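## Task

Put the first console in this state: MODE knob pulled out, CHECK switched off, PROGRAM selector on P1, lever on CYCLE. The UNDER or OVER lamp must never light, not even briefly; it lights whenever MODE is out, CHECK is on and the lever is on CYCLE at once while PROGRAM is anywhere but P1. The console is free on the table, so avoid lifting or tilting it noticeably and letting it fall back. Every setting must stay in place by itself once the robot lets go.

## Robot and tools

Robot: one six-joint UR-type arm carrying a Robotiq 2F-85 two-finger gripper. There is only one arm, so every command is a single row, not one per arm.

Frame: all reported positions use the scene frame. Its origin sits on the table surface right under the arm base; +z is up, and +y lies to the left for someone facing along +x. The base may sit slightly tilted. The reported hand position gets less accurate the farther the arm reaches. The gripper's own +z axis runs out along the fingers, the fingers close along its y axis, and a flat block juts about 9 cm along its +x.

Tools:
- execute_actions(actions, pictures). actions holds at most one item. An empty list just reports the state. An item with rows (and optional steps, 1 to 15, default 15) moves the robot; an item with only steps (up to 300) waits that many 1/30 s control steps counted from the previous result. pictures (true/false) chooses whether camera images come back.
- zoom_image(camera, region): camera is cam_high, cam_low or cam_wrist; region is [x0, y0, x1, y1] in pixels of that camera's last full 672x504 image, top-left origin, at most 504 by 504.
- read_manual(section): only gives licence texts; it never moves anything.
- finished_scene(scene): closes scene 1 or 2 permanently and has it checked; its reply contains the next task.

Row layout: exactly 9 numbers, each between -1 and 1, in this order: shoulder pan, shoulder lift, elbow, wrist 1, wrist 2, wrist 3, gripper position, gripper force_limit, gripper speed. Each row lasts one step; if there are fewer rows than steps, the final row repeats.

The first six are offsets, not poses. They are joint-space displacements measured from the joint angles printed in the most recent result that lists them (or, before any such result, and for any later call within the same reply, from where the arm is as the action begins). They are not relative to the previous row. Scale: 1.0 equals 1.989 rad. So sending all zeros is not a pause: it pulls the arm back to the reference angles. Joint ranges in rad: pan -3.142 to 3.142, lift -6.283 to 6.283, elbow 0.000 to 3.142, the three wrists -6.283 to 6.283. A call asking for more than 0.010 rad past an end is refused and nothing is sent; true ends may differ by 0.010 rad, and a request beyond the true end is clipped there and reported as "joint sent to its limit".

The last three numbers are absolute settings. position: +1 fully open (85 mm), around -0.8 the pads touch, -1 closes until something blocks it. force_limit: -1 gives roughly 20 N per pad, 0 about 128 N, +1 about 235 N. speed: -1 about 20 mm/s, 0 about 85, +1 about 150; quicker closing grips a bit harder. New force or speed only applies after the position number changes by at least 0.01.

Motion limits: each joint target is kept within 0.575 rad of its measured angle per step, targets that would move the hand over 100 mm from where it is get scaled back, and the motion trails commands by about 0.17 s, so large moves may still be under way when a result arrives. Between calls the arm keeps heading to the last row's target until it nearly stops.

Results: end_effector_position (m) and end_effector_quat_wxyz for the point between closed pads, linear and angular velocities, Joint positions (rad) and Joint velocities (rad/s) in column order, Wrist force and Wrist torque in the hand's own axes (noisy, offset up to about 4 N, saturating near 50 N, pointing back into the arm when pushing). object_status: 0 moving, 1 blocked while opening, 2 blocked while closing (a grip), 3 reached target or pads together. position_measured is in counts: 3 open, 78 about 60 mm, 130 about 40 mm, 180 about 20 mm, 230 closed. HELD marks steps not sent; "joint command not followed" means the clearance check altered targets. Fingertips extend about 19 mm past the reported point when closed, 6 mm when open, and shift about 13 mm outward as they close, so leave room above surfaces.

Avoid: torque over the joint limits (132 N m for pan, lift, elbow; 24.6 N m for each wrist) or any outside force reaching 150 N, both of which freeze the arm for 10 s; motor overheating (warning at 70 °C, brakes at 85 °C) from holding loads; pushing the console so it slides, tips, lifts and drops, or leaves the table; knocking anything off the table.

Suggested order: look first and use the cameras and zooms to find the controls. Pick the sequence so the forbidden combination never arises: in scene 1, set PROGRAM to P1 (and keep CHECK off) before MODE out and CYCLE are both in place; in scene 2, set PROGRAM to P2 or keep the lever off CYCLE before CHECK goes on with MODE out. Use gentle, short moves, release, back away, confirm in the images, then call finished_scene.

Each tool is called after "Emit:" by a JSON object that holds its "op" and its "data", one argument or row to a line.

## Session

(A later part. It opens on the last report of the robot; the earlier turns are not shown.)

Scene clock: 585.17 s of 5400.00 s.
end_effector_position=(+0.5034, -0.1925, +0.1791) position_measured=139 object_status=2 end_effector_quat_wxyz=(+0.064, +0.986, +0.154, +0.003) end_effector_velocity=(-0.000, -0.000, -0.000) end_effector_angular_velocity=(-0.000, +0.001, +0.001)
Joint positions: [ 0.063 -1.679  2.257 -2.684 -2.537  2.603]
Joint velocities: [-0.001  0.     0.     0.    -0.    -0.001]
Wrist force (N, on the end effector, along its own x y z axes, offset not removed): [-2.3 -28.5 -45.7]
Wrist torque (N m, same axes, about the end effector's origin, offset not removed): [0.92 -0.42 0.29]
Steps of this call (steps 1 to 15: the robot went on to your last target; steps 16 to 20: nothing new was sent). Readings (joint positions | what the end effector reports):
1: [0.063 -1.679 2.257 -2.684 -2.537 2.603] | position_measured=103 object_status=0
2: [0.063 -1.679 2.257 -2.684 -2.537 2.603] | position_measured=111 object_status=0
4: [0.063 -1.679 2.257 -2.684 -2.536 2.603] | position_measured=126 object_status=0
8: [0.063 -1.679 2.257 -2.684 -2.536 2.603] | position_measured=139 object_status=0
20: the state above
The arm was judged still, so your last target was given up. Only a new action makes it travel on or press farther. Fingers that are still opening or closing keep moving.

Emit:
{"op": "execute_actions", "data": {
  "actions": [
    {"rows": [[0.008,0.044,-0.033,-0.011,0,0,-1,0,0]], "steps": 15}
  ]
}}

Scene clock: 588.00 s of 5400.00 s.
end_effector_position=(+0.5337, -0.1785, +0.1724) position_measured=219 object_status=0 end_effector_quat_wxyz=(+0.063, +0.985, +0.158, +0.009) end_effector_velocity=(+0.006, +0.003, -0.002) end_effector_angular_velocity=(+0.001, -0.002, +0.002)
Joint positions: [ 0.079 -1.594  2.193 -2.705 -2.537  2.603]
Joint velocities: [ 0.003  0.017 -0.012 -0.004  0.     0.   ]
Wrist force (N, on the end effector, along its own x y z axes, offset not removed): [0.0 -0.9 -1.1]
Wrist torque (N m, same axes, about the end effector's origin, offset not removed): [-0.17 0.18 0.07]
Steps of this call (steps 1 to 70: nothing new was sent; steps 71 to 85: all 15 steps of this action). Readings (joint positions | what the end effector reports):
71: [0.064 -1.679 2.256 -2.684 -2.537 2.603] | position_measured=139 object_status=2
72: [0.066 -1.670 2.249 -2.687 -2.537 2.603] | position_measured=139 object_status=2
74: [0.071 -1.639 2.225 -2.696 -2.537 2.603] | position_measured=142 object_status=0
78: [0.076 -1.607 2.202 -2.703 -2.537 2.603] | position_measured=167 object_status=0
85: the state above
camera_calibration (this result's frames):
cam_wrist: T_world_to_cam=[[0.309314, -0.94686, 0.0882148, -0.346045], [-0.929157, -0.281169, 0.240025, 0.442229], [-0.202467, -0.156209, -0.96675, 0.395], [0, 0, 0, 1]] pos_world=[0.597911, -0.141613, 0.306246]

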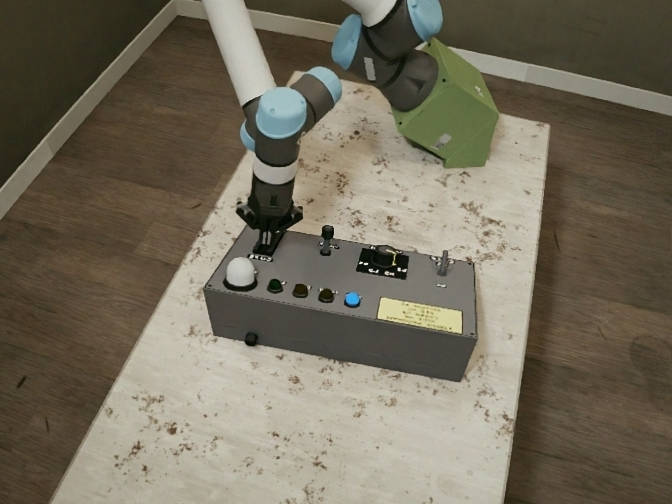

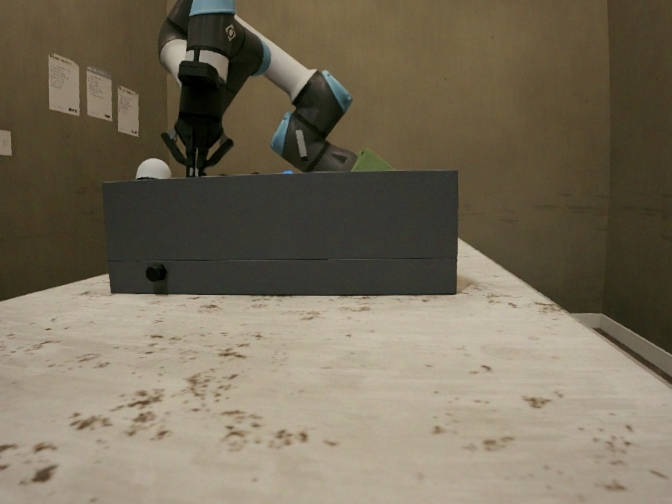

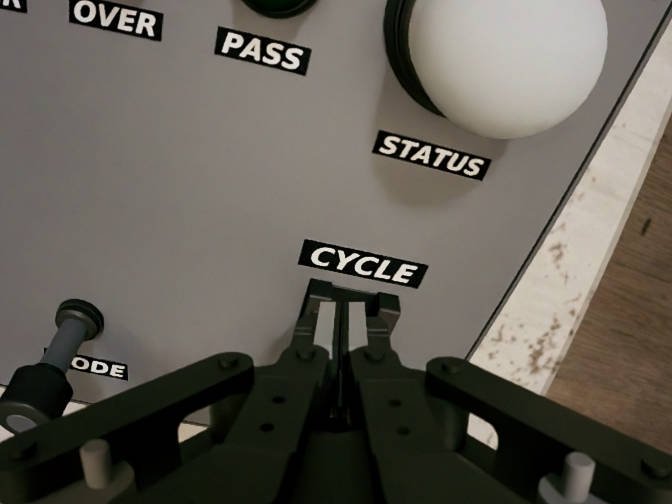

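Emit:
{"op": "execute_actions", "data": {
  "actions": [
    {"rows": [[0.069,-0.08,0.02,0.06,0,0,1,0,0]], "steps": 15}
  ]
}}

Scene clock: 590.77 s of 5400.00 s.
end_effector_position=(+0.5174, -0.1704, +0.2456) position_measured=139 object_status=0 end_effector_quat_wxyz=(+0.049, +0.978, +0.193, +0.063) end_effector_velocity=(-0.005, +0.000, +0.016) end_effector_angular_velocity=(+0.009, -0.023, +0.015)
Joint positions: [ 0.213 -1.749  2.232 -2.589 -2.537  2.603]
Joint velocities: [ 0.028 -0.036  0.007  0.025  0.    -0.   ]
Wrist force (N, on the end effector, along its own x y z axes, offset not removed): [1.0 2.6 0.3]
Wrist torque (N m, same axes, about the end effector's origin, offset not removed): [0.25 -0.09 0.01]
Steps of this call (steps 1 to 15: the robot went on to your last target; steps 16 to 68: nothing new was sent; steps 69 to 83: all 15 steps of this action). Readings (joint positions | what the end effector reports):
69: [0.080 -1.592 2.192 -2.705 -2.537 2.603] | position_measured=232 object_status=0
70: [0.089 -1.601 2.198 -2.696 -2.537 2.603] | position_measured=232 object_status=0
72: [0.135 -1.653 2.212 -2.655 -2.537 2.603] | position_measured=221 object_status=0
76: [0.191 -1.722 2.226 -2.608 -2.537 2.603] | position_measured=192 object_status=0
83: the state above
camera_calibration (this result's frames):
cam_wrist: T_world_to_cam=[[0.37584, -0.923092, 0.0815185, -0.368467], [-0.921806, -0.363398, 0.134966, 0.419759], [-0.0949623, -0.12587, -0.987491, 0.418397], [0, 0, 0, 1]] pos_world=[0.565153, -0.134926, 0.386547]

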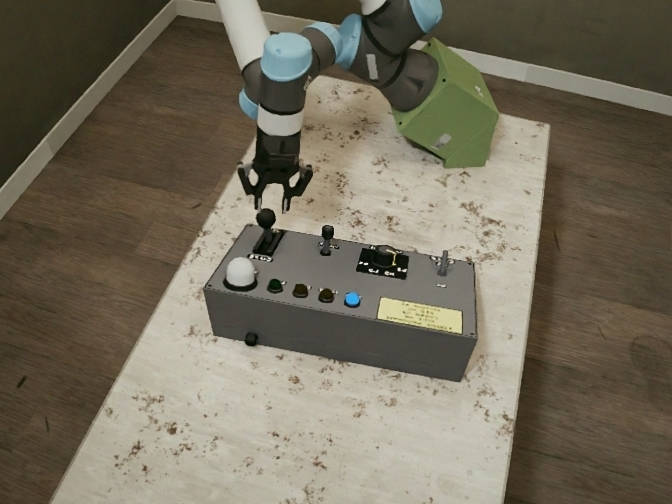

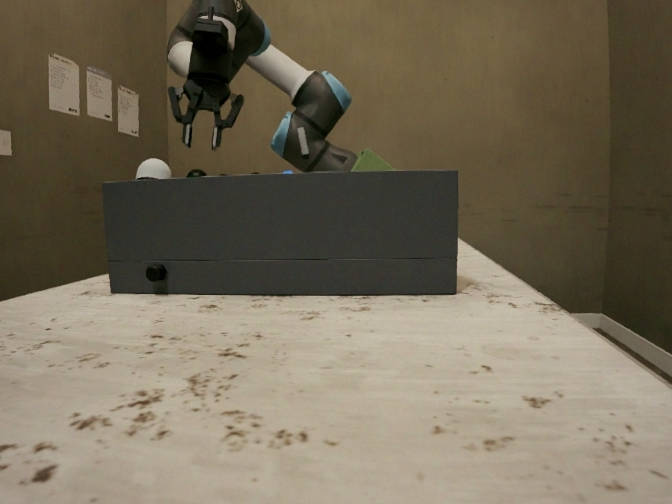

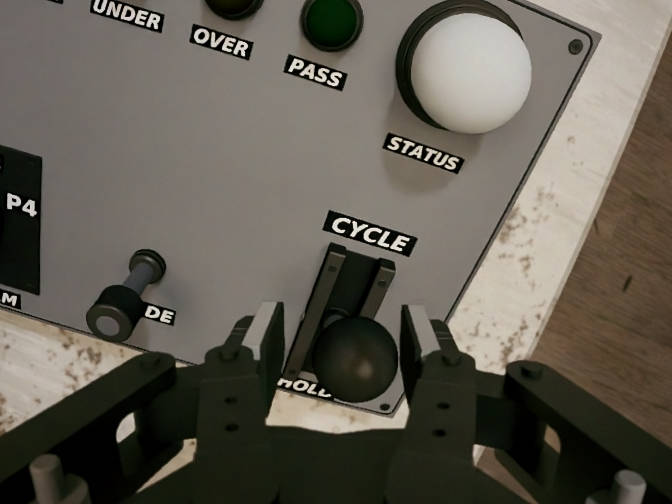

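Emit:
{"op": "execute_actions", "data": {
  "actions": [
    {"rows": [[-0.0113,-0.0366,0.0111,0.0254,0,0,1,0,0]], "steps": 15}
  ],
  "pictures": false
}}

Scene clock: 599.27 s of 5400.00 s.
end_effector_position=(+0.4995, -0.1904, +0.2491) position_measured=3 object_status=3 end_effector_quat_wxyz=(+0.051, +0.979, +0.188, +0.054) end_effector_velocity=(-0.003, -0.004, +0.001) end_effector_angular_velocity=(-0.002, +0.003, -0.002)
Joint positions: [ 0.191 -1.82   2.253 -2.539 -2.537  2.603]
Joint velocities: [-0.004 -0.013  0.004  0.009 -0.    -0.001]
Wrist force (N, on the end effector, along its own x y z axes, offset not removed): [-1.3 0.2 3.7]
Wrist torque (N m, same axes, about the end effector's origin, offset not removed): [0.04 0.34 0.01]
Steps of this call (steps 1 to 15: the robot went on to your last target; steps 16 to 90: nothing new was sent; then 5.00 s passed at rest; steps 91 to 105: all 15 steps of this action). Readings (joint positions | what the end effector reports):
91: [0.215 -1.754 2.233 -2.585 -2.537 2.603] | position_measured=3 object_status=3
92: [0.212 -1.761 2.237 -2.579 -2.537 2.603] | position_measured=3 object_status=3
94: [0.203 -1.786 2.244 -2.562 -2.537 2.603] | position_measured=3 object_status=3
98: [0.194 -1.810 2.251 -2.546 -2.537 2.603] | position_measured=3 object_status=3
105: the state above

Emit:
{"op": "execute_actions", "data": {
  "actions": [
    {"rows": [[-0.077,0.085,0.0025,-0.0875,0,0,1,0,0]], "steps": 15}
  ]
}}

Scene clock: 602.63 s of 5400.00 s.
end_effector_position=(+0.5024, -0.1931, +0.1667) position_measured=3 object_status=3 end_effector_quat_wxyz=(+0.067, +0.987, +0.148, -0.006) end_effector_velocity=(-0.001, -0.001, -0.019) end_effector_angular_velocity=(-0.011, +0.024, -0.021)
Joint positions: [ 0.041 -1.655  2.258 -2.709 -2.537  2.603]
Joint velocities: [-0.033  0.037  0.001 -0.039 -0.     0.   ]
Wrist force (N, on the end effector, along its own x y z axes, offset not removed): [4.1 1.6 2.6]
Wrist torque (N m, same axes, about the end effector's origin, offset not removed): [0.22 -0.58 -0.06]
Steps of this call (steps 1 to 15: the robot went on to your last target; steps 16 to 86: nothing new was sent; steps 87 to 101: all 15 steps of this action). Readings (joint positions | what the end effector reports):
87: [0.189 -1.821 2.254 -2.539 -2.537 2.603] | position_measured=3 object_status=3
88: [0.180 -1.812 2.255 -2.548 -2.537 2.603] | position_measured=3 object_status=3
90: [0.130 -1.758 2.256 -2.603 -2.537 2.603] | position_measured=3 object_status=3
94: [0.067 -1.684 2.258 -2.679 -2.537 2.603] | position_measured=3 object_status=3
101: the state above
camera_calibration (this result's frames):
cam_wrist: T_world_to_cam=[[0.290931, -0.952385, 0.0912271, -0.342025], [-0.928032, -0.25773, 0.268947, 0.409577], [-0.232629, -0.162906, -0.958825, 0.393452], [0, 0, 0, 1]] pos_world=[0.571135, -0.156083, 0.298299]

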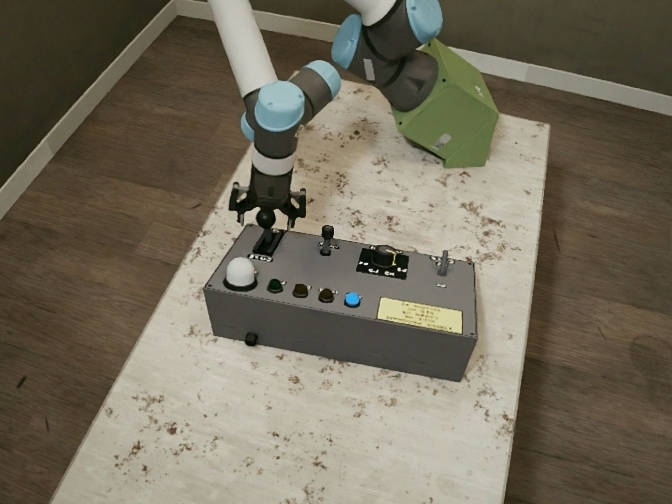

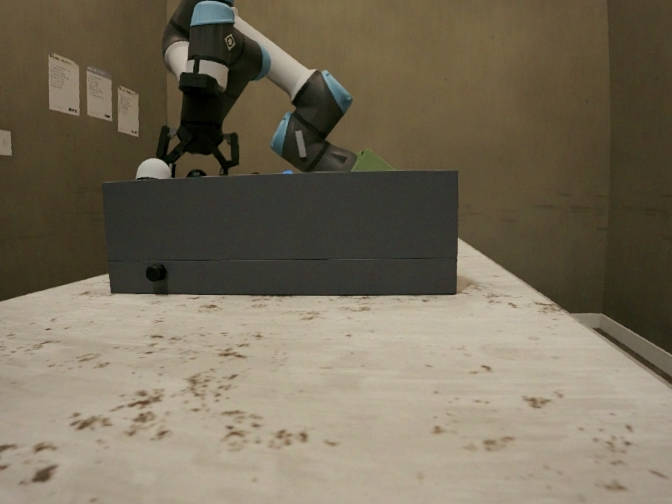

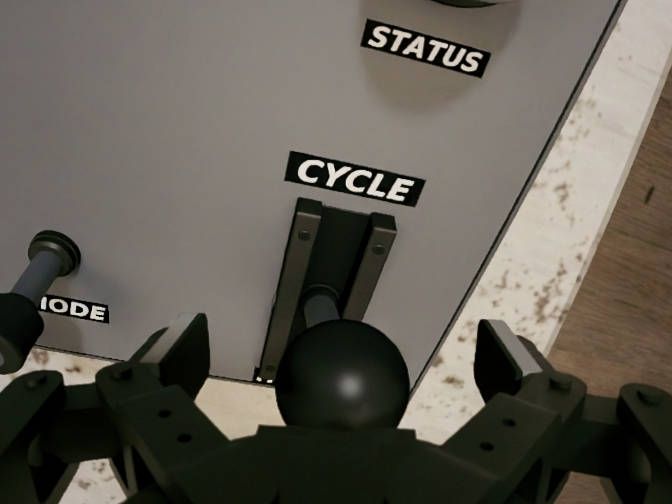

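Emit:
{"op": "execute_actions", "data": {
  "actions": [
    {"rows": [[0,0,0,0,0,0,-1,1,0]], "steps": 15}
  ],
  "pictures": false
}}

Emit:
{"op": "execute_actions", "data": {
  "actions": [
    {"steps": 25}
  ],
  "pictures": false
}}

Scene clock: 605.13 s of 5400.00 s.
end_effector_position=(+0.5024, -0.1931, +0.1666) position_measured=96 object_status=0 end_effector_quat_wxyz=(+0.067, +0.987, +0.148, -0.006) end_effector_velocity=(+0.000, +0.000, +0.001) end_effector_angular_velocity=(+0.000, -0.002, -0.001)
Joint positions: [ 0.041 -1.655  2.258 -2.709 -2.537  2.603]
Joint velocities: [ 0.001 -0.001  0.     0.    -0.     0.001]
Wrist force (N, on the end effector, along its own x y z axes, offset not removed): [3.1 1.9 3.1]
Wrist torque (N m, same axes, about the end effector's origin, offset not removed): [0.31 -0.50 -0.11]
Steps of this call (steps 1 to 15: the robot went on to your last target; steps 16 to 60: nothing new was sent; steps 61 to 75: all 15 steps of this action). Readings (joint positions | what the end effector reports):
61: [0.038 -1.651 2.258 -2.713 -2.537 2.603] | position_measured=3 object_status=0
62: [0.038 -1.652 2.258 -2.713 -2.537 2.603] | position_measured=4 object_status=0
64: [0.039 -1.653 2.258 -2.711 -2.537 2.603] | position_measured=14 object_status=0
68: [0.041 -1.655 2.258 -2.709 -2.537 2.603] | position_measured=43 object_status=0
75: the state above

Scene clock: 605.97 s of 5400.00 s.
end_effector_position=(+0.5025, -0.1931, +0.1668) position_measured=141 object_status=2 end_effector_quat_wxyz=(+0.067, +0.987, +0.148, -0.006) end_effector_velocity=(+0.000, -0.000, -0.000) end_effector_angular_velocity=(-0.000, +0.000, -0.001)
Joint positions: [ 0.042 -1.655  2.258 -2.709 -2.537  2.603]
Joint velocities: [-0.001  0.    -0.    -0.     0.     0.001]
Wrist force (N, on the end effector, along its own x y z axes, offset not removed): [-6.4 16.9 -47.3]
Wrist torque (N m, same axes, about the end effector's origin, offset not removed): [-0.05 -0.26 0.05]
Steps of this call (steps 1 to 15: the robot went on to your last target; steps 16 to 25: nothing new was sent). Readings (joint positions | what the end effector reports):
1: [0.041 -1.655 2.258 -2.709 -2.537 2.603] | position_measured=103 object_status=0
2: [0.041 -1.655 2.258 -2.709 -2.537 2.603] | position_measured=111 object_status=0
4: [0.041 -1.655 2.258 -2.709 -2.537 2.603] | position_measured=126 object_status=0
8: [0.042 -1.656 2.258 -2.709 -2.537 2.603] | position_measured=141 object_status=0
25: the state above
The arm was judged still, so your last target was given up. Only a new action makes it travel on or press farther. Fingers that are still opening or closing keep moving.

Emit:
{"op": "execute_actions", "data": {
  "actions": [
    {"rows": [[0.012,0.03,-0.025,-0.005,0,0,-1,1,0]], "steps": 15}
  ]
}}

Scene clock: 608.87 s of 5400.00 s.
end_effector_position=(+0.5263, -0.1806, +0.1664) position_measured=223 object_status=0 end_effector_quat_wxyz=(+0.064, +0.986, +0.154, +0.003) end_effector_velocity=(+0.004, +0.002, +0.000) end_effector_angular_velocity=(+0.001, -0.003, +0.004)
Joint positions: [ 0.065 -1.597  2.21  -2.719 -2.537  2.603]
Joint velocities: [ 0.005  0.01  -0.009 -0.002 -0.    -0.001]
Wrist force (N, on the end effector, along its own x y z axes, offset not removed): [2.7 1.3 6.1]
Wrist torque (N m, same axes, about the end effector's origin, offset not removed): [0.17 -0.36 -0.06]
Steps of this call (steps 1 to 72: nothing new was sent; steps 73 to 87: all 15 steps of this action). Readings (joint positions | what the end effector reports):
73: [0.042 -1.655 2.258 -2.709 -2.537 2.603] | position_measured=141 object_status=2
74: [0.045 -1.647 2.251 -2.710 -2.538 2.603] | position_measured=141 object_status=2
76: [0.053 -1.626 2.234 -2.713 -2.536 2.603] | position_measured=143 object_status=2
80: [0.061 -1.605 2.217 -2.717 -2.536 2.603] | position_measured=170 object_status=0
87: the state above
camera_calibration (this result's frames):
cam_wrist: T_world_to_cam=[[0.30263, -0.948926, 0.0891873, -0.342164], [-0.928836, -0.272646, 0.250855, 0.435796], [-0.213727, -0.158757, -0.963907, 0.392397], [0, 0, 0, 1]] pos_world=[0.592198, -0.143575, 0.299429]

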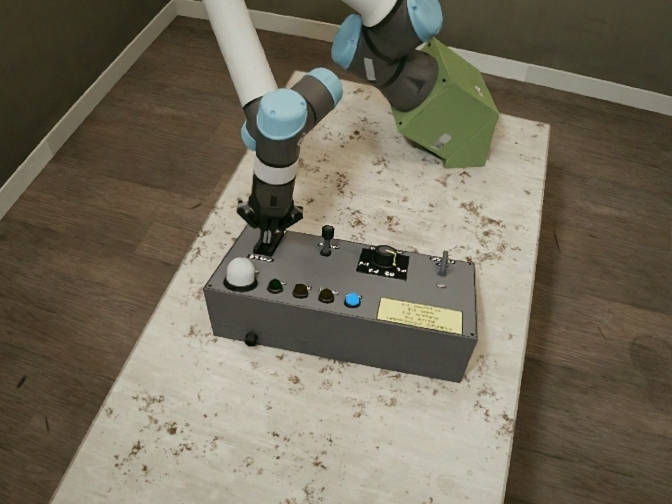

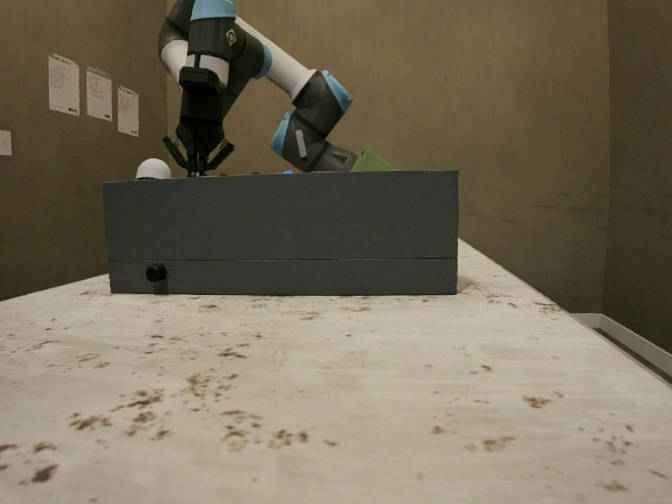

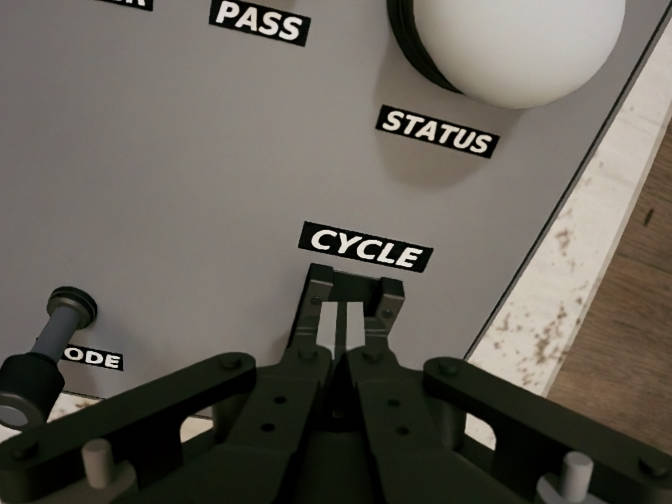

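Emit:
{"op": "execute_actions", "data": {
  "actions": [
    {"rows": [[0.069,-0.08,0.02,0.06,0,0,1,0,0]], "steps": 15}
  ],
  "pictures": false
}}

Scene clock: 621.10 s of 5400.00 s.
end_effector_position=(+0.5111, -0.1718, +0.2389) position_measured=141 object_status=0 end_effector_quat_wxyz=(+0.050, +0.979, +0.190, +0.058) end_effector_velocity=(-0.004, +0.001, +0.016) end_effector_angular_velocity=(+0.009, -0.024, +0.015)
Joint positions: [ 0.199 -1.752  2.248 -2.602 -2.537  2.603]
Joint velocities: [ 0.03  -0.036  0.008  0.024 -0.     0.   ]
Wrist force (N, on the end effector, along its own x y z axes, offset not removed): [4.9 0.8 -1.8]
Wrist torque (N m, same axes, about the end effector's origin, offset not removed): [0.22 -0.62 -0.01]
Steps of this call (steps 1 to 15: the robot went on to your last target; steps 16 to 90: nothing new was sent; then 8.73 s passed at rest; steps 91 to 105: all 15 steps of this action). Readings (joint positions | what the end effector reports):
91: [0.066 -1.596 2.209 -2.718 -2.537 2.603] | position_measured=234 object_status=0
92: [0.075 -1.605 2.215 -2.709 -2.537 2.603] | position_measured=234 object_status=0
94: [0.121 -1.657 2.229 -2.668 -2.537 2.603] | position_measured=223 object_status=0
98: [0.177 -1.725 2.243 -2.621 -2.537 2.603] | position_measured=194 object_status=0
105: the state above

Emit:
{"op": "execute_actions", "data": {
  "actions": [
    {"rows": [[0,0.012,-0.02,0.008,0,0.79,1,0,0]], "steps": 15}
  ],
  "pictures": false
}}

Emit:
{"op": "execute_actions", "data": {
  "actions": [
    {"steps": 30}
  ]
}}

Scene clock: 623.40 s of 5400.00 s.
end_effector_position=(+0.5253, -0.1737, +0.2408) position_measured=3 object_status=3 end_effector_quat_wxyz=(+0.018, +0.954, -0.288, +0.074) end_effector_velocity=(+0.003, -0.000, +0.000) end_effector_angular_velocity=(+0.358, -0.207, -2.684)
Joint positions: [ 0.199 -1.729  2.21  -2.586 -2.537  3.573]
Joint velocities: [-0.     0.005 -0.007  0.002  0.     2.715]
Wrist force (N, on the end effector, along its own x y z axes, offset not removed): [0.1 0.3 1.9]
Wrist torque (N m, same axes, about the end effector's origin, offset not removed): [0.02 0.22 0.27]
Steps of this call (steps 1 to 15: the robot went on to your last target; steps 16 to 54: nothing new was sent; steps 55 to 69: all 15 steps of this action). Readings (joint positions | what the end effector reports):
55: [0.202 -1.756 2.249 -2.599 -2.537 2.603] | position_measured=3 object_status=3
56: [0.202 -1.751 2.243 -2.597 -2.537 2.612] | position_measured=3 object_status=3
58: [0.201 -1.742 2.229 -2.592 -2.537 2.682] | position_measured=3 object_status=3
62: [0.199 -1.733 2.215 -2.588 -2.537 2.955] | position_measured=3 object_status=3
69: the state above

Scene clock: 624.40 s of 5400.00 s.
end_effector_position=(+0.5257, -0.1738, +0.2407) position_measured=3 object_status=3 end_effector_quat_wxyz=(-0.005, +0.826, -0.558, +0.076) end_effector_velocity=(-0.000, +0.000, +0.000) end_effector_angular_velocity=(+0.000, -0.000, +0.000)
Joint positions: [ 0.199 -1.728  2.209 -2.586 -2.537  4.174]
Joint velocities: [ 0.001  0.     0.     0.    -0.     0.001]
Wrist force (N, on the end effector, along its own x y z axes, offset not removed): [0.5 2.4 -0.9]
Wrist torque (N m, same axes, about the end effector's origin, offset not removed): [0.35 0.07 -0.01]
Steps of this call (steps 1 to 30: the robot went on to your last target). Readings (joint positions | what the end effector reports):
1: [0.199 -1.729 2.209 -2.586 -2.537 3.665] | position_measured=3 object_status=3
2: [0.199 -1.728 2.209 -2.586 -2.537 3.757] | position_measured=3 object_status=3
4: [0.199 -1.728 2.209 -2.586 -2.537 3.923] | position_measured=3 object_status=3
8: [0.199 -1.728 2.209 -2.586 -2.537 4.095] | position_measured=3 object_status=3
30: the state above
camera_calibration (this result's frames):
cam_wrist: T_world_to_cam=[[-0.916142, -0.378583, -0.13175, 0.450816], [-0.393742, 0.911529, 0.118667, 0.374712], [0.0751684, 0.160592, -0.984154, 0.373512], [0, 0, 0, 1]] pos_world=[0.532475, -0.230873, 0.382523]

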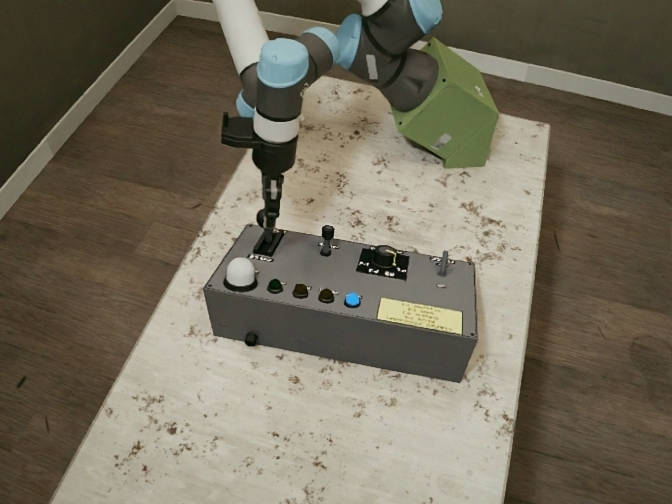

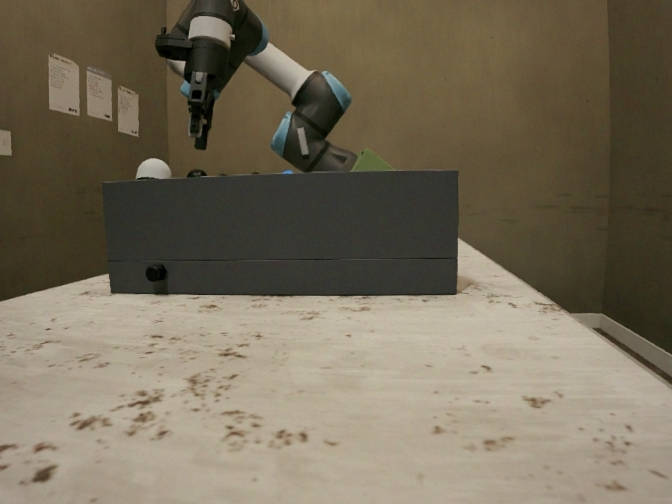

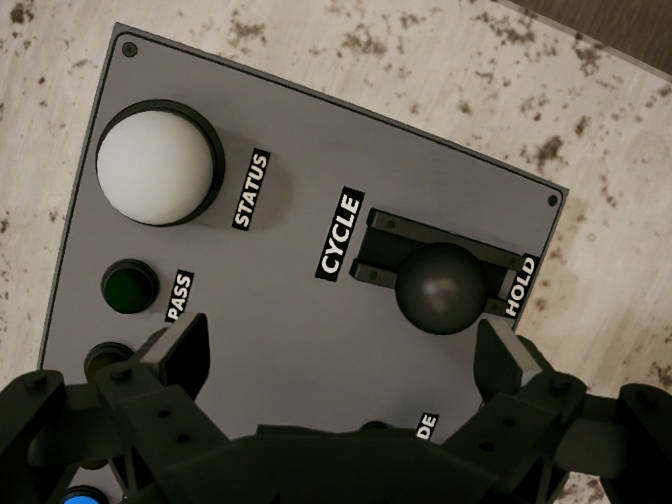

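Emit:
{"op": "execute_actions", "data": {
  "actions": [
    {"rows": [[-0.075,0.083,0.0025,-0.085,0,0,1,0,0]], "steps": 15}
  ]
}}

Scene clock: 636.60 s of 5400.00 s.
end_effector_position=(+0.5272, -0.1747, +0.1983) position_measured=3 object_status=3 end_effector_quat_wxyz=(+0.024, +0.817, -0.573, +0.061) end_effector_velocity=(+0.000, +0.000, +0.000) end_effector_angular_velocity=(+0.000, -0.001, +0.000)
Joint positions: [ 0.127 -1.647  2.211 -2.664 -2.542  4.174]
Joint velocities: [ 0.001 -0.    -0.     0.     0.    -0.   ]
Wrist force (N, on the end effector, along its own x y z axes, offset not removed): [-1.5 6.3 -13.0]
Wrist torque (N m, same axes, about the end effector's origin, offset not removed): [-0.50 0.20 0.23]
FORCE FAULT: contact force on the arm reached its limit, and the arm stopped for 10 seconds. The contact can be on any part of the arm, not only on its tool. The arm's remaining commands of this call were not run. The arm holds still and accepts commands again. Move the arm away from the contact; if what it grips holds it there, let go first. Pushing or pulling that hard again can fault the arm again.
The stop began at step 66 of this call (marked STOPPED below). From that step on the arm followed nothing that you had sent. 10 steps, steps kept back included, did not run and will not run. Nothing is kept back now, and the robot has no last target.
Steps of this call (steps 1 to 15: the robot went on to your last target; steps 16 to 60: nothing new was sent; steps 61 to 65: the first 5 steps of this action; steps 66 to 366: the stop). Readings (joint positions | what the end effector reports):
61: [0.198 -1.727 2.209 -2.587 -2.537 4.174] | position_measured=3 object_status=3
62: [0.189 -1.719 2.209 -2.596 -2.537 4.174] | position_measured=3 object_status=3
64: [0.140 -1.665 2.211 -2.650 -2.537 4.174] | position_measured=3 object_status=3
66: [0.121 -1.642 2.211 -2.672 -2.539 4.174] | position_measured=3 object_status=3 STOPPED
68: [0.122 -1.643 2.211 -2.672 -2.541 4.174] | position_measured=3 object_status=3
366: the state above
camera_calibration (this result's frames):
cam_wrist: T_world_to_cam=[[-0.936199, -0.344744, -0.0684327, 0.450234], [-0.350616, 0.929618, 0.113486, 0.362619], [0.0244926, 0.130239, -0.99118, 0.354619], [0, 0, 0, 1]] pos_world=[0.539963, -0.228067, 0.34115]

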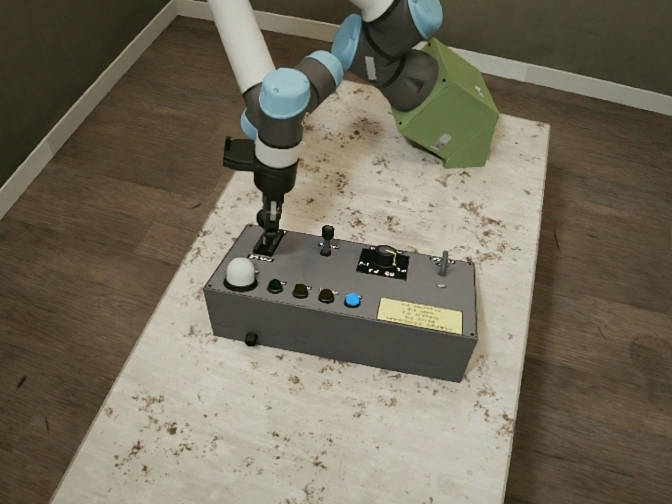

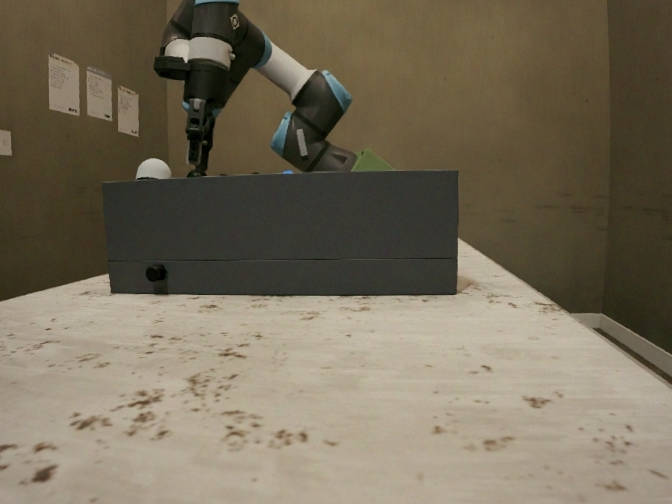

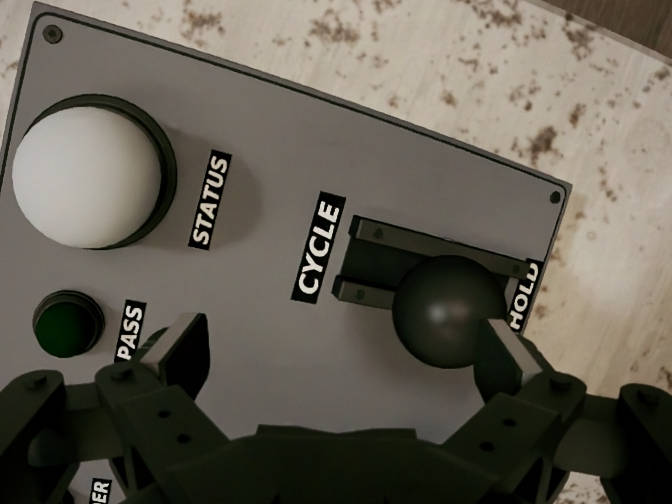

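Emit:
{"op": "execute_actions", "data": {
  "actions": [
    {"rows": [[-0.004,-0.019,0.014,0.005,0,0,1,0,0]], "steps": 15}
  ],
  "pictures": false
}}

Scene clock: 639.30 s of 5400.00 s.
end_effector_position=(+0.5141, -0.1813, +0.2002) position_measured=3 object_status=3 end_effector_quat_wxyz=(+0.027, +0.816, -0.575, +0.059) end_effector_velocity=(-0.002, -0.001, -0.000) end_effector_angular_velocity=(-0.000, +0.002, -0.001)
Joint positions: [ 0.119 -1.684  2.239 -2.655 -2.542  4.174]
Joint velocities: [-0.002 -0.006  0.005  0.002  0.     0.001]
Wrist force (N, on the end effector, along its own x y z axes, offset not removed): [0.8 -2.1 2.5]
Wrist torque (N m, same axes, about the end effector's origin, offset not removed): [-0.38 0.02 0.05]
Steps of this call (steps 1 to 66: nothing new was sent; steps 67 to 81: all 15 steps of this action). Readings (joint positions | what the end effector reports):
67: [0.127 -1.648 2.212 -2.664 -2.542 4.174] | position_measured=3 object_status=3
68: [0.126 -1.654 2.216 -2.663 -2.542 4.174] | position_measured=3 object_status=3
70: [0.123 -1.667 2.226 -2.659 -2.542 4.174] | position_measured=3 object_status=3
74: [0.120 -1.679 2.235 -2.656 -2.542 4.174] | position_measured=3 object_status=3
81: the state above

Descend ~4 cm.

Emit:
{"op": "execute_actions", "data": {
  "actions": [
    {"rows": [[-0.038,0.042,0.001,-0.043,0,0,1,0,0]], "steps": 15}
  ]
}}

Scene clock: 641.60 s of 5400.00 s.
end_effector_position=(+0.5122, -0.1832, +0.1575) position_measured=3 object_status=3 end_effector_quat_wxyz=(+0.054, +0.804, -0.591, +0.043) end_effector_velocity=(-0.001, +0.000, -0.009) end_effector_angular_velocity=(-0.004, +0.011, -0.007)
Joint positions: [ 0.045 -1.603  2.241 -2.738 -2.542  4.174]
Joint velocities: [-0.014  0.017  0.001 -0.016 -0.    -0.   ]
Wrist force (N, on the end effector, along its own x y z axes, offset not removed): [1.6 -0.5 2.1]
Wrist torque (N m, same axes, about the end effector's origin, offset not removed): [-0.05 -0.20 0.04]
Steps of this call (steps 1 to 15: the robot went on to your last target; steps 16 to 54: nothing new was sent; steps 55 to 69: all 15 steps of this action). Readings (joint positions | what the end effector reports):
55: [0.118 -1.685 2.239 -2.655 -2.542 4.174] | position_measured=3 object_status=3
56: [0.110 -1.676 2.239 -2.663 -2.542 4.174] | position_measured=3 object_status=3
58: [0.083 -1.646 2.240 -2.694 -2.542 4.174] | position_measured=3 object_status=3
62: [0.056 -1.615 2.240 -2.725 -2.542 4.174] | position_measured=3 object_status=3
69: the state above
camera_calibration (this result's frames):
cam_wrist: T_world_to_cam=[[-0.954021, -0.299723, -0.00307032, 0.437484], [-0.298279, 0.948314, 0.108303, 0.347384], [-0.0295494, 0.104239, -0.994113, 0.338971], [0, 0, 0, 1]] pos_world=[0.531002, -0.233639, 0.300696]

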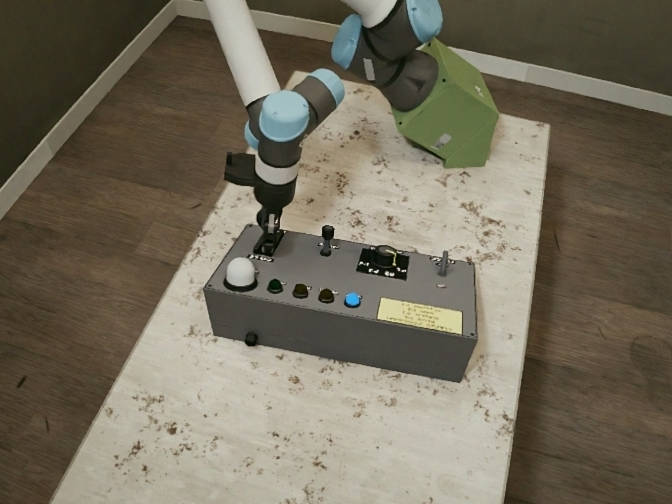

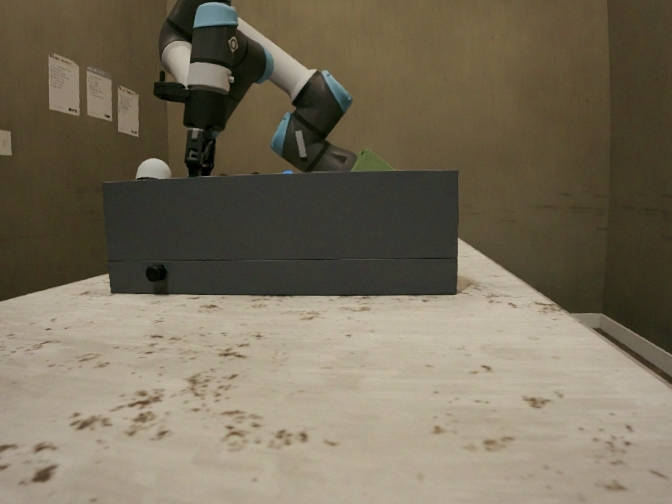

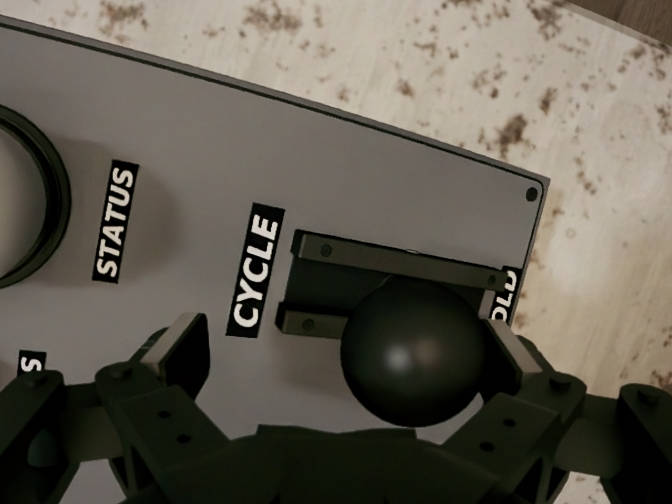

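Emit:
{"op": "execute_actions", "data": {
  "actions": [
    {"rows": [[0,0,0,0,0,0,-1,1,0]], "steps": 15}
  ],
  "pictures": false
}}

Emit:
{"op": "execute_actions", "data": {
  "actions": [
    {"steps": 25}
  ]
}}

Scene clock: 643.93 s of 5400.00 s.
end_effector_position=(+0.5120, -0.1832, +0.1574) position_measured=93 object_status=0 end_effector_quat_wxyz=(+0.054, +0.804, -0.591, +0.043) end_effector_velocity=(+0.001, +0.001, +0.001) end_effector_angular_velocity=(+0.003, -0.003, -0.000)
Joint positions: [ 0.045 -1.603  2.241 -2.738 -2.542  4.174]
Joint velocities: [ 0.001 -0.    -0.002  0.     0.003 -0.   ]
Wrist force (N, on the end effector, along its own x y z axes, offset not removed): [3.7 48.7 -8.0]
Wrist torque (N m, same axes, about the end effector's origin, offset not removed): [0.74 0.06 0.44]
Steps of this call (steps 1 to 15: the robot went on to your last target; steps 16 to 55: nothing new was sent; steps 56 to 70: all 15 steps of this action). Readings (joint positions | what the end effector reports):
56: [0.044 -1.601 2.241 -2.740 -2.542 4.174] | position_measured=3 object_status=0
57: [0.044 -1.601 2.241 -2.740 -2.542 4.174] | position_measured=4 object_status=0
59: [0.044 -1.602 2.241 -2.739 -2.542 4.174] | position_measured=14 object_status=0
63: [0.045 -1.603 2.241 -2.738 -2.543 4.174] | position_measured=41 object_status=0
70: the state above

Scene clock: 644.77 s of 5400.00 s.
end_effector_position=(+0.5122, -0.1832, +0.1575) position_measured=146 object_status=2 end_effector_quat_wxyz=(+0.054, +0.804, -0.591, +0.043) end_effector_velocity=(+0.000, -0.000, +0.000) end_effector_angular_velocity=(-0.000, -0.000, -0.000)
Joint positions: [ 0.045 -1.603  2.241 -2.738 -2.542  4.174]
Joint velocities: [ 0.  0. -0.  0. -0.  0.]
Wrist force (N, on the end effector, along its own x y z axes, offset not removed): [1.7 29.5 9.7]
Wrist torque (N m, same axes, about the end effector's origin, offset not removed): [1.51 -0.35 0.57]
Steps of this call (steps 1 to 15: the robot went on to your last target; steps 16 to 25: nothing new was sent). Readings (joint positions | what the end effector reports):
1: [0.045 -1.603 2.241 -2.738 -2.542 4.174] | position_measured=101 object_status=0
2: [0.045 -1.603 2.241 -2.738 -2.542 4.174] | position_measured=109 object_status=0
4: [0.045 -1.603 2.241 -2.738 -2.542 4.174] | position_measured=124 object_status=0
8: [0.045 -1.603 2.241 -2.738 -2.542 4.174] | position_measured=146 object_status=0
25: the state above
The arm was judged still, so your last target was given up. Only a new action makes it travel on or press farther. Fingers that are still opening or closing keep moving.
camera_calibration (this result's frames):
cam_wrist: T_world_to_cam=[[-0.954024, -0.299716, -0.00308169, 0.437505], [-0.298272, 0.948316, 0.108305, 0.347386], [-0.0295381, 0.104244, -0.994113, 0.338966], [0, 0, 0, 1]] pos_world=[0.531018, -0.23364, 0.300695]

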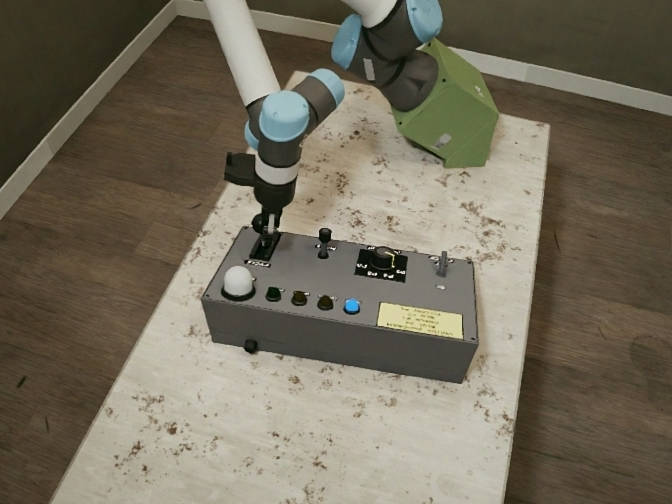

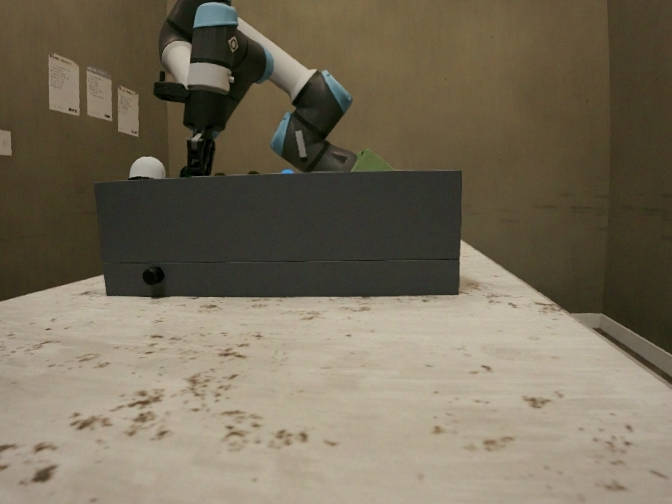

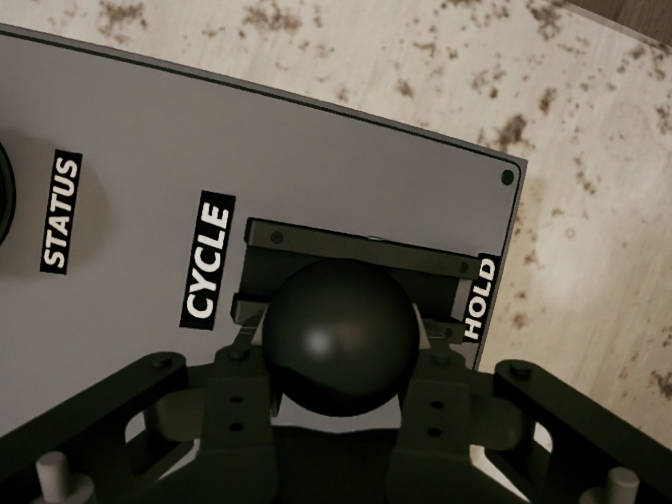

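Emit:
{"op": "execute_actions", "data": {
  "actions": [
    {"rows": [[0.008,0.04,-0.031,-0.009,0,0,-1,1,0]], "steps": 15}
  ]
}}

Scene clock: 647.87 s of 5400.00 s.
end_effector_position=(+0.5398, -0.1692, +0.1507) position_measured=232 object_status=0 end_effector_quat_wxyz=(+0.048, +0.806, -0.588, +0.047) end_effector_velocity=(+0.004, +0.004, -0.002) end_effector_angular_velocity=(+0.002, +0.002, +0.007)
Joint positions: [ 0.061 -1.525  2.18  -2.756 -2.543  4.174]
Joint velocities: [ 0.002  0.015 -0.01  -0.     0.    -0.002]
Wrist force (N, on the end effector, along its own x y z axes, offset not removed): [-1.0 2.3 1.2]
Wrist torque (N m, same axes, about the end effector's origin, offset not removed): [0.28 0.16 0.09]
Steps of this call (steps 1 to 78: nothing new was sent; steps 79 to 93: all 15 steps of this action). Readings (joint positions | what the end effector reports):
79: [0.046 -1.602 2.240 -2.739 -2.543 4.174] | position_measured=146 object_status=2
80: [0.048 -1.594 2.233 -2.741 -2.543 4.174] | position_measured=146 object_status=2
82: [0.054 -1.566 2.211 -2.747 -2.543 4.174] | position_measured=151 object_status=0
86: [0.059 -1.536 2.189 -2.753 -2.542 4.174] | position_measured=181 object_status=0
93: the state above
camera_calibration (this result's frames):
cam_wrist: T_world_to_cam=[[-0.951268, -0.307957, -0.0158863, 0.467115], [-0.307805, 0.945167, 0.109158, 0.347592], [-0.0186009, 0.108729, -0.993897, 0.32643], [0, 0, 0, 1]] pos_world=[0.557414, -0.220173, 0.293916]

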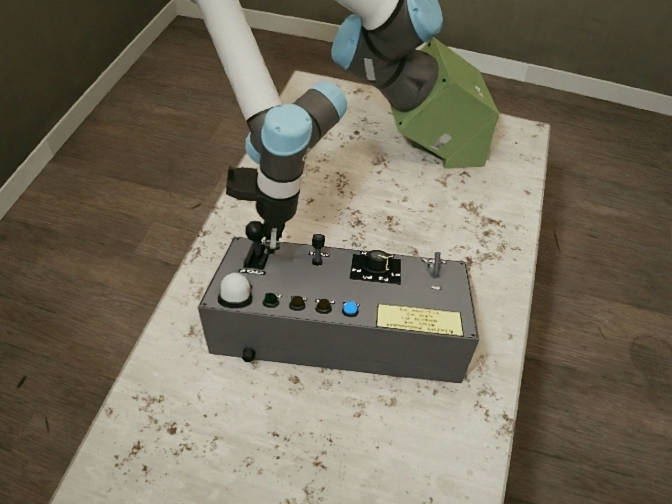

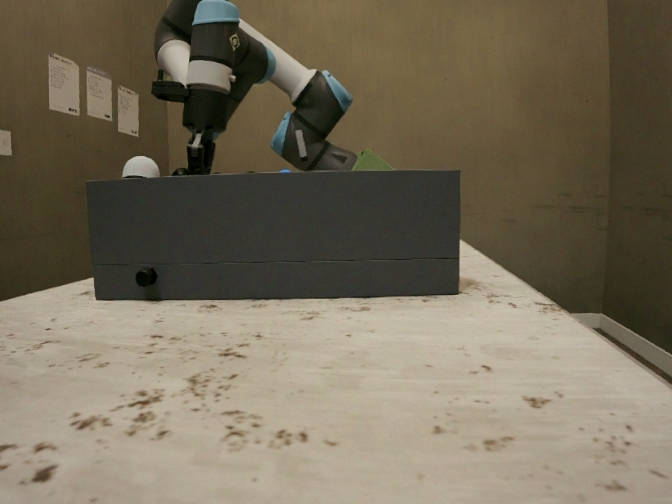

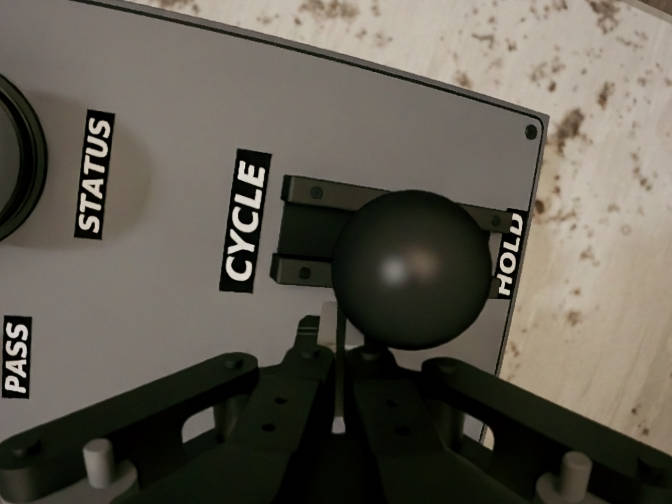

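Emit:
{"op": "execute_actions", "data": {
  "actions": [
    {"rows": [[0.06,-0.07,0.018,0.052,0,0,1,0,0]], "steps": 15}
  ],
  "pictures": false
}}

Scene clock: 653.60 s of 5400.00 s.
end_effector_position=(+0.5295, -0.1619, +0.2177) position_measured=141 object_status=0 end_effector_quat_wxyz=(+0.006, +0.824, -0.562, +0.072) end_effector_velocity=(-0.003, +0.001, +0.014) end_effector_angular_velocity=(+0.008, -0.020, +0.012)
Joint positions: [ 0.177 -1.661  2.215 -2.655 -2.543  4.174]
Joint velocities: [ 0.025 -0.03   0.007  0.02  -0.     0.   ]
Wrist force (N, on the end effector, along its own x y z axes, offset not removed): [1.0 3.9 2.1]
Wrist torque (N m, same axes, about the end effector's origin, offset not removed): [0.48 -0.01 -0.04]
Steps of this call (steps 1 to 15: the robot went on to your last target; steps 16 to 90: nothing new was sent; then 2.23 s passed at rest; steps 91 to 105: all 15 steps of this action). Readings (joint positions | what the end effector reports):
91: [0.062 -1.524 2.179 -2.755 -2.542 4.174] | position_measured=234 object_status=0
92: [0.071 -1.533 2.185 -2.747 -2.542 4.174] | position_measured=234 object_status=0
94: [0.112 -1.580 2.197 -2.710 -2.542 4.174] | position_measured=223 object_status=0
98: [0.159 -1.638 2.210 -2.671 -2.542 4.174] | position_measured=194 object_status=0
105: the state above


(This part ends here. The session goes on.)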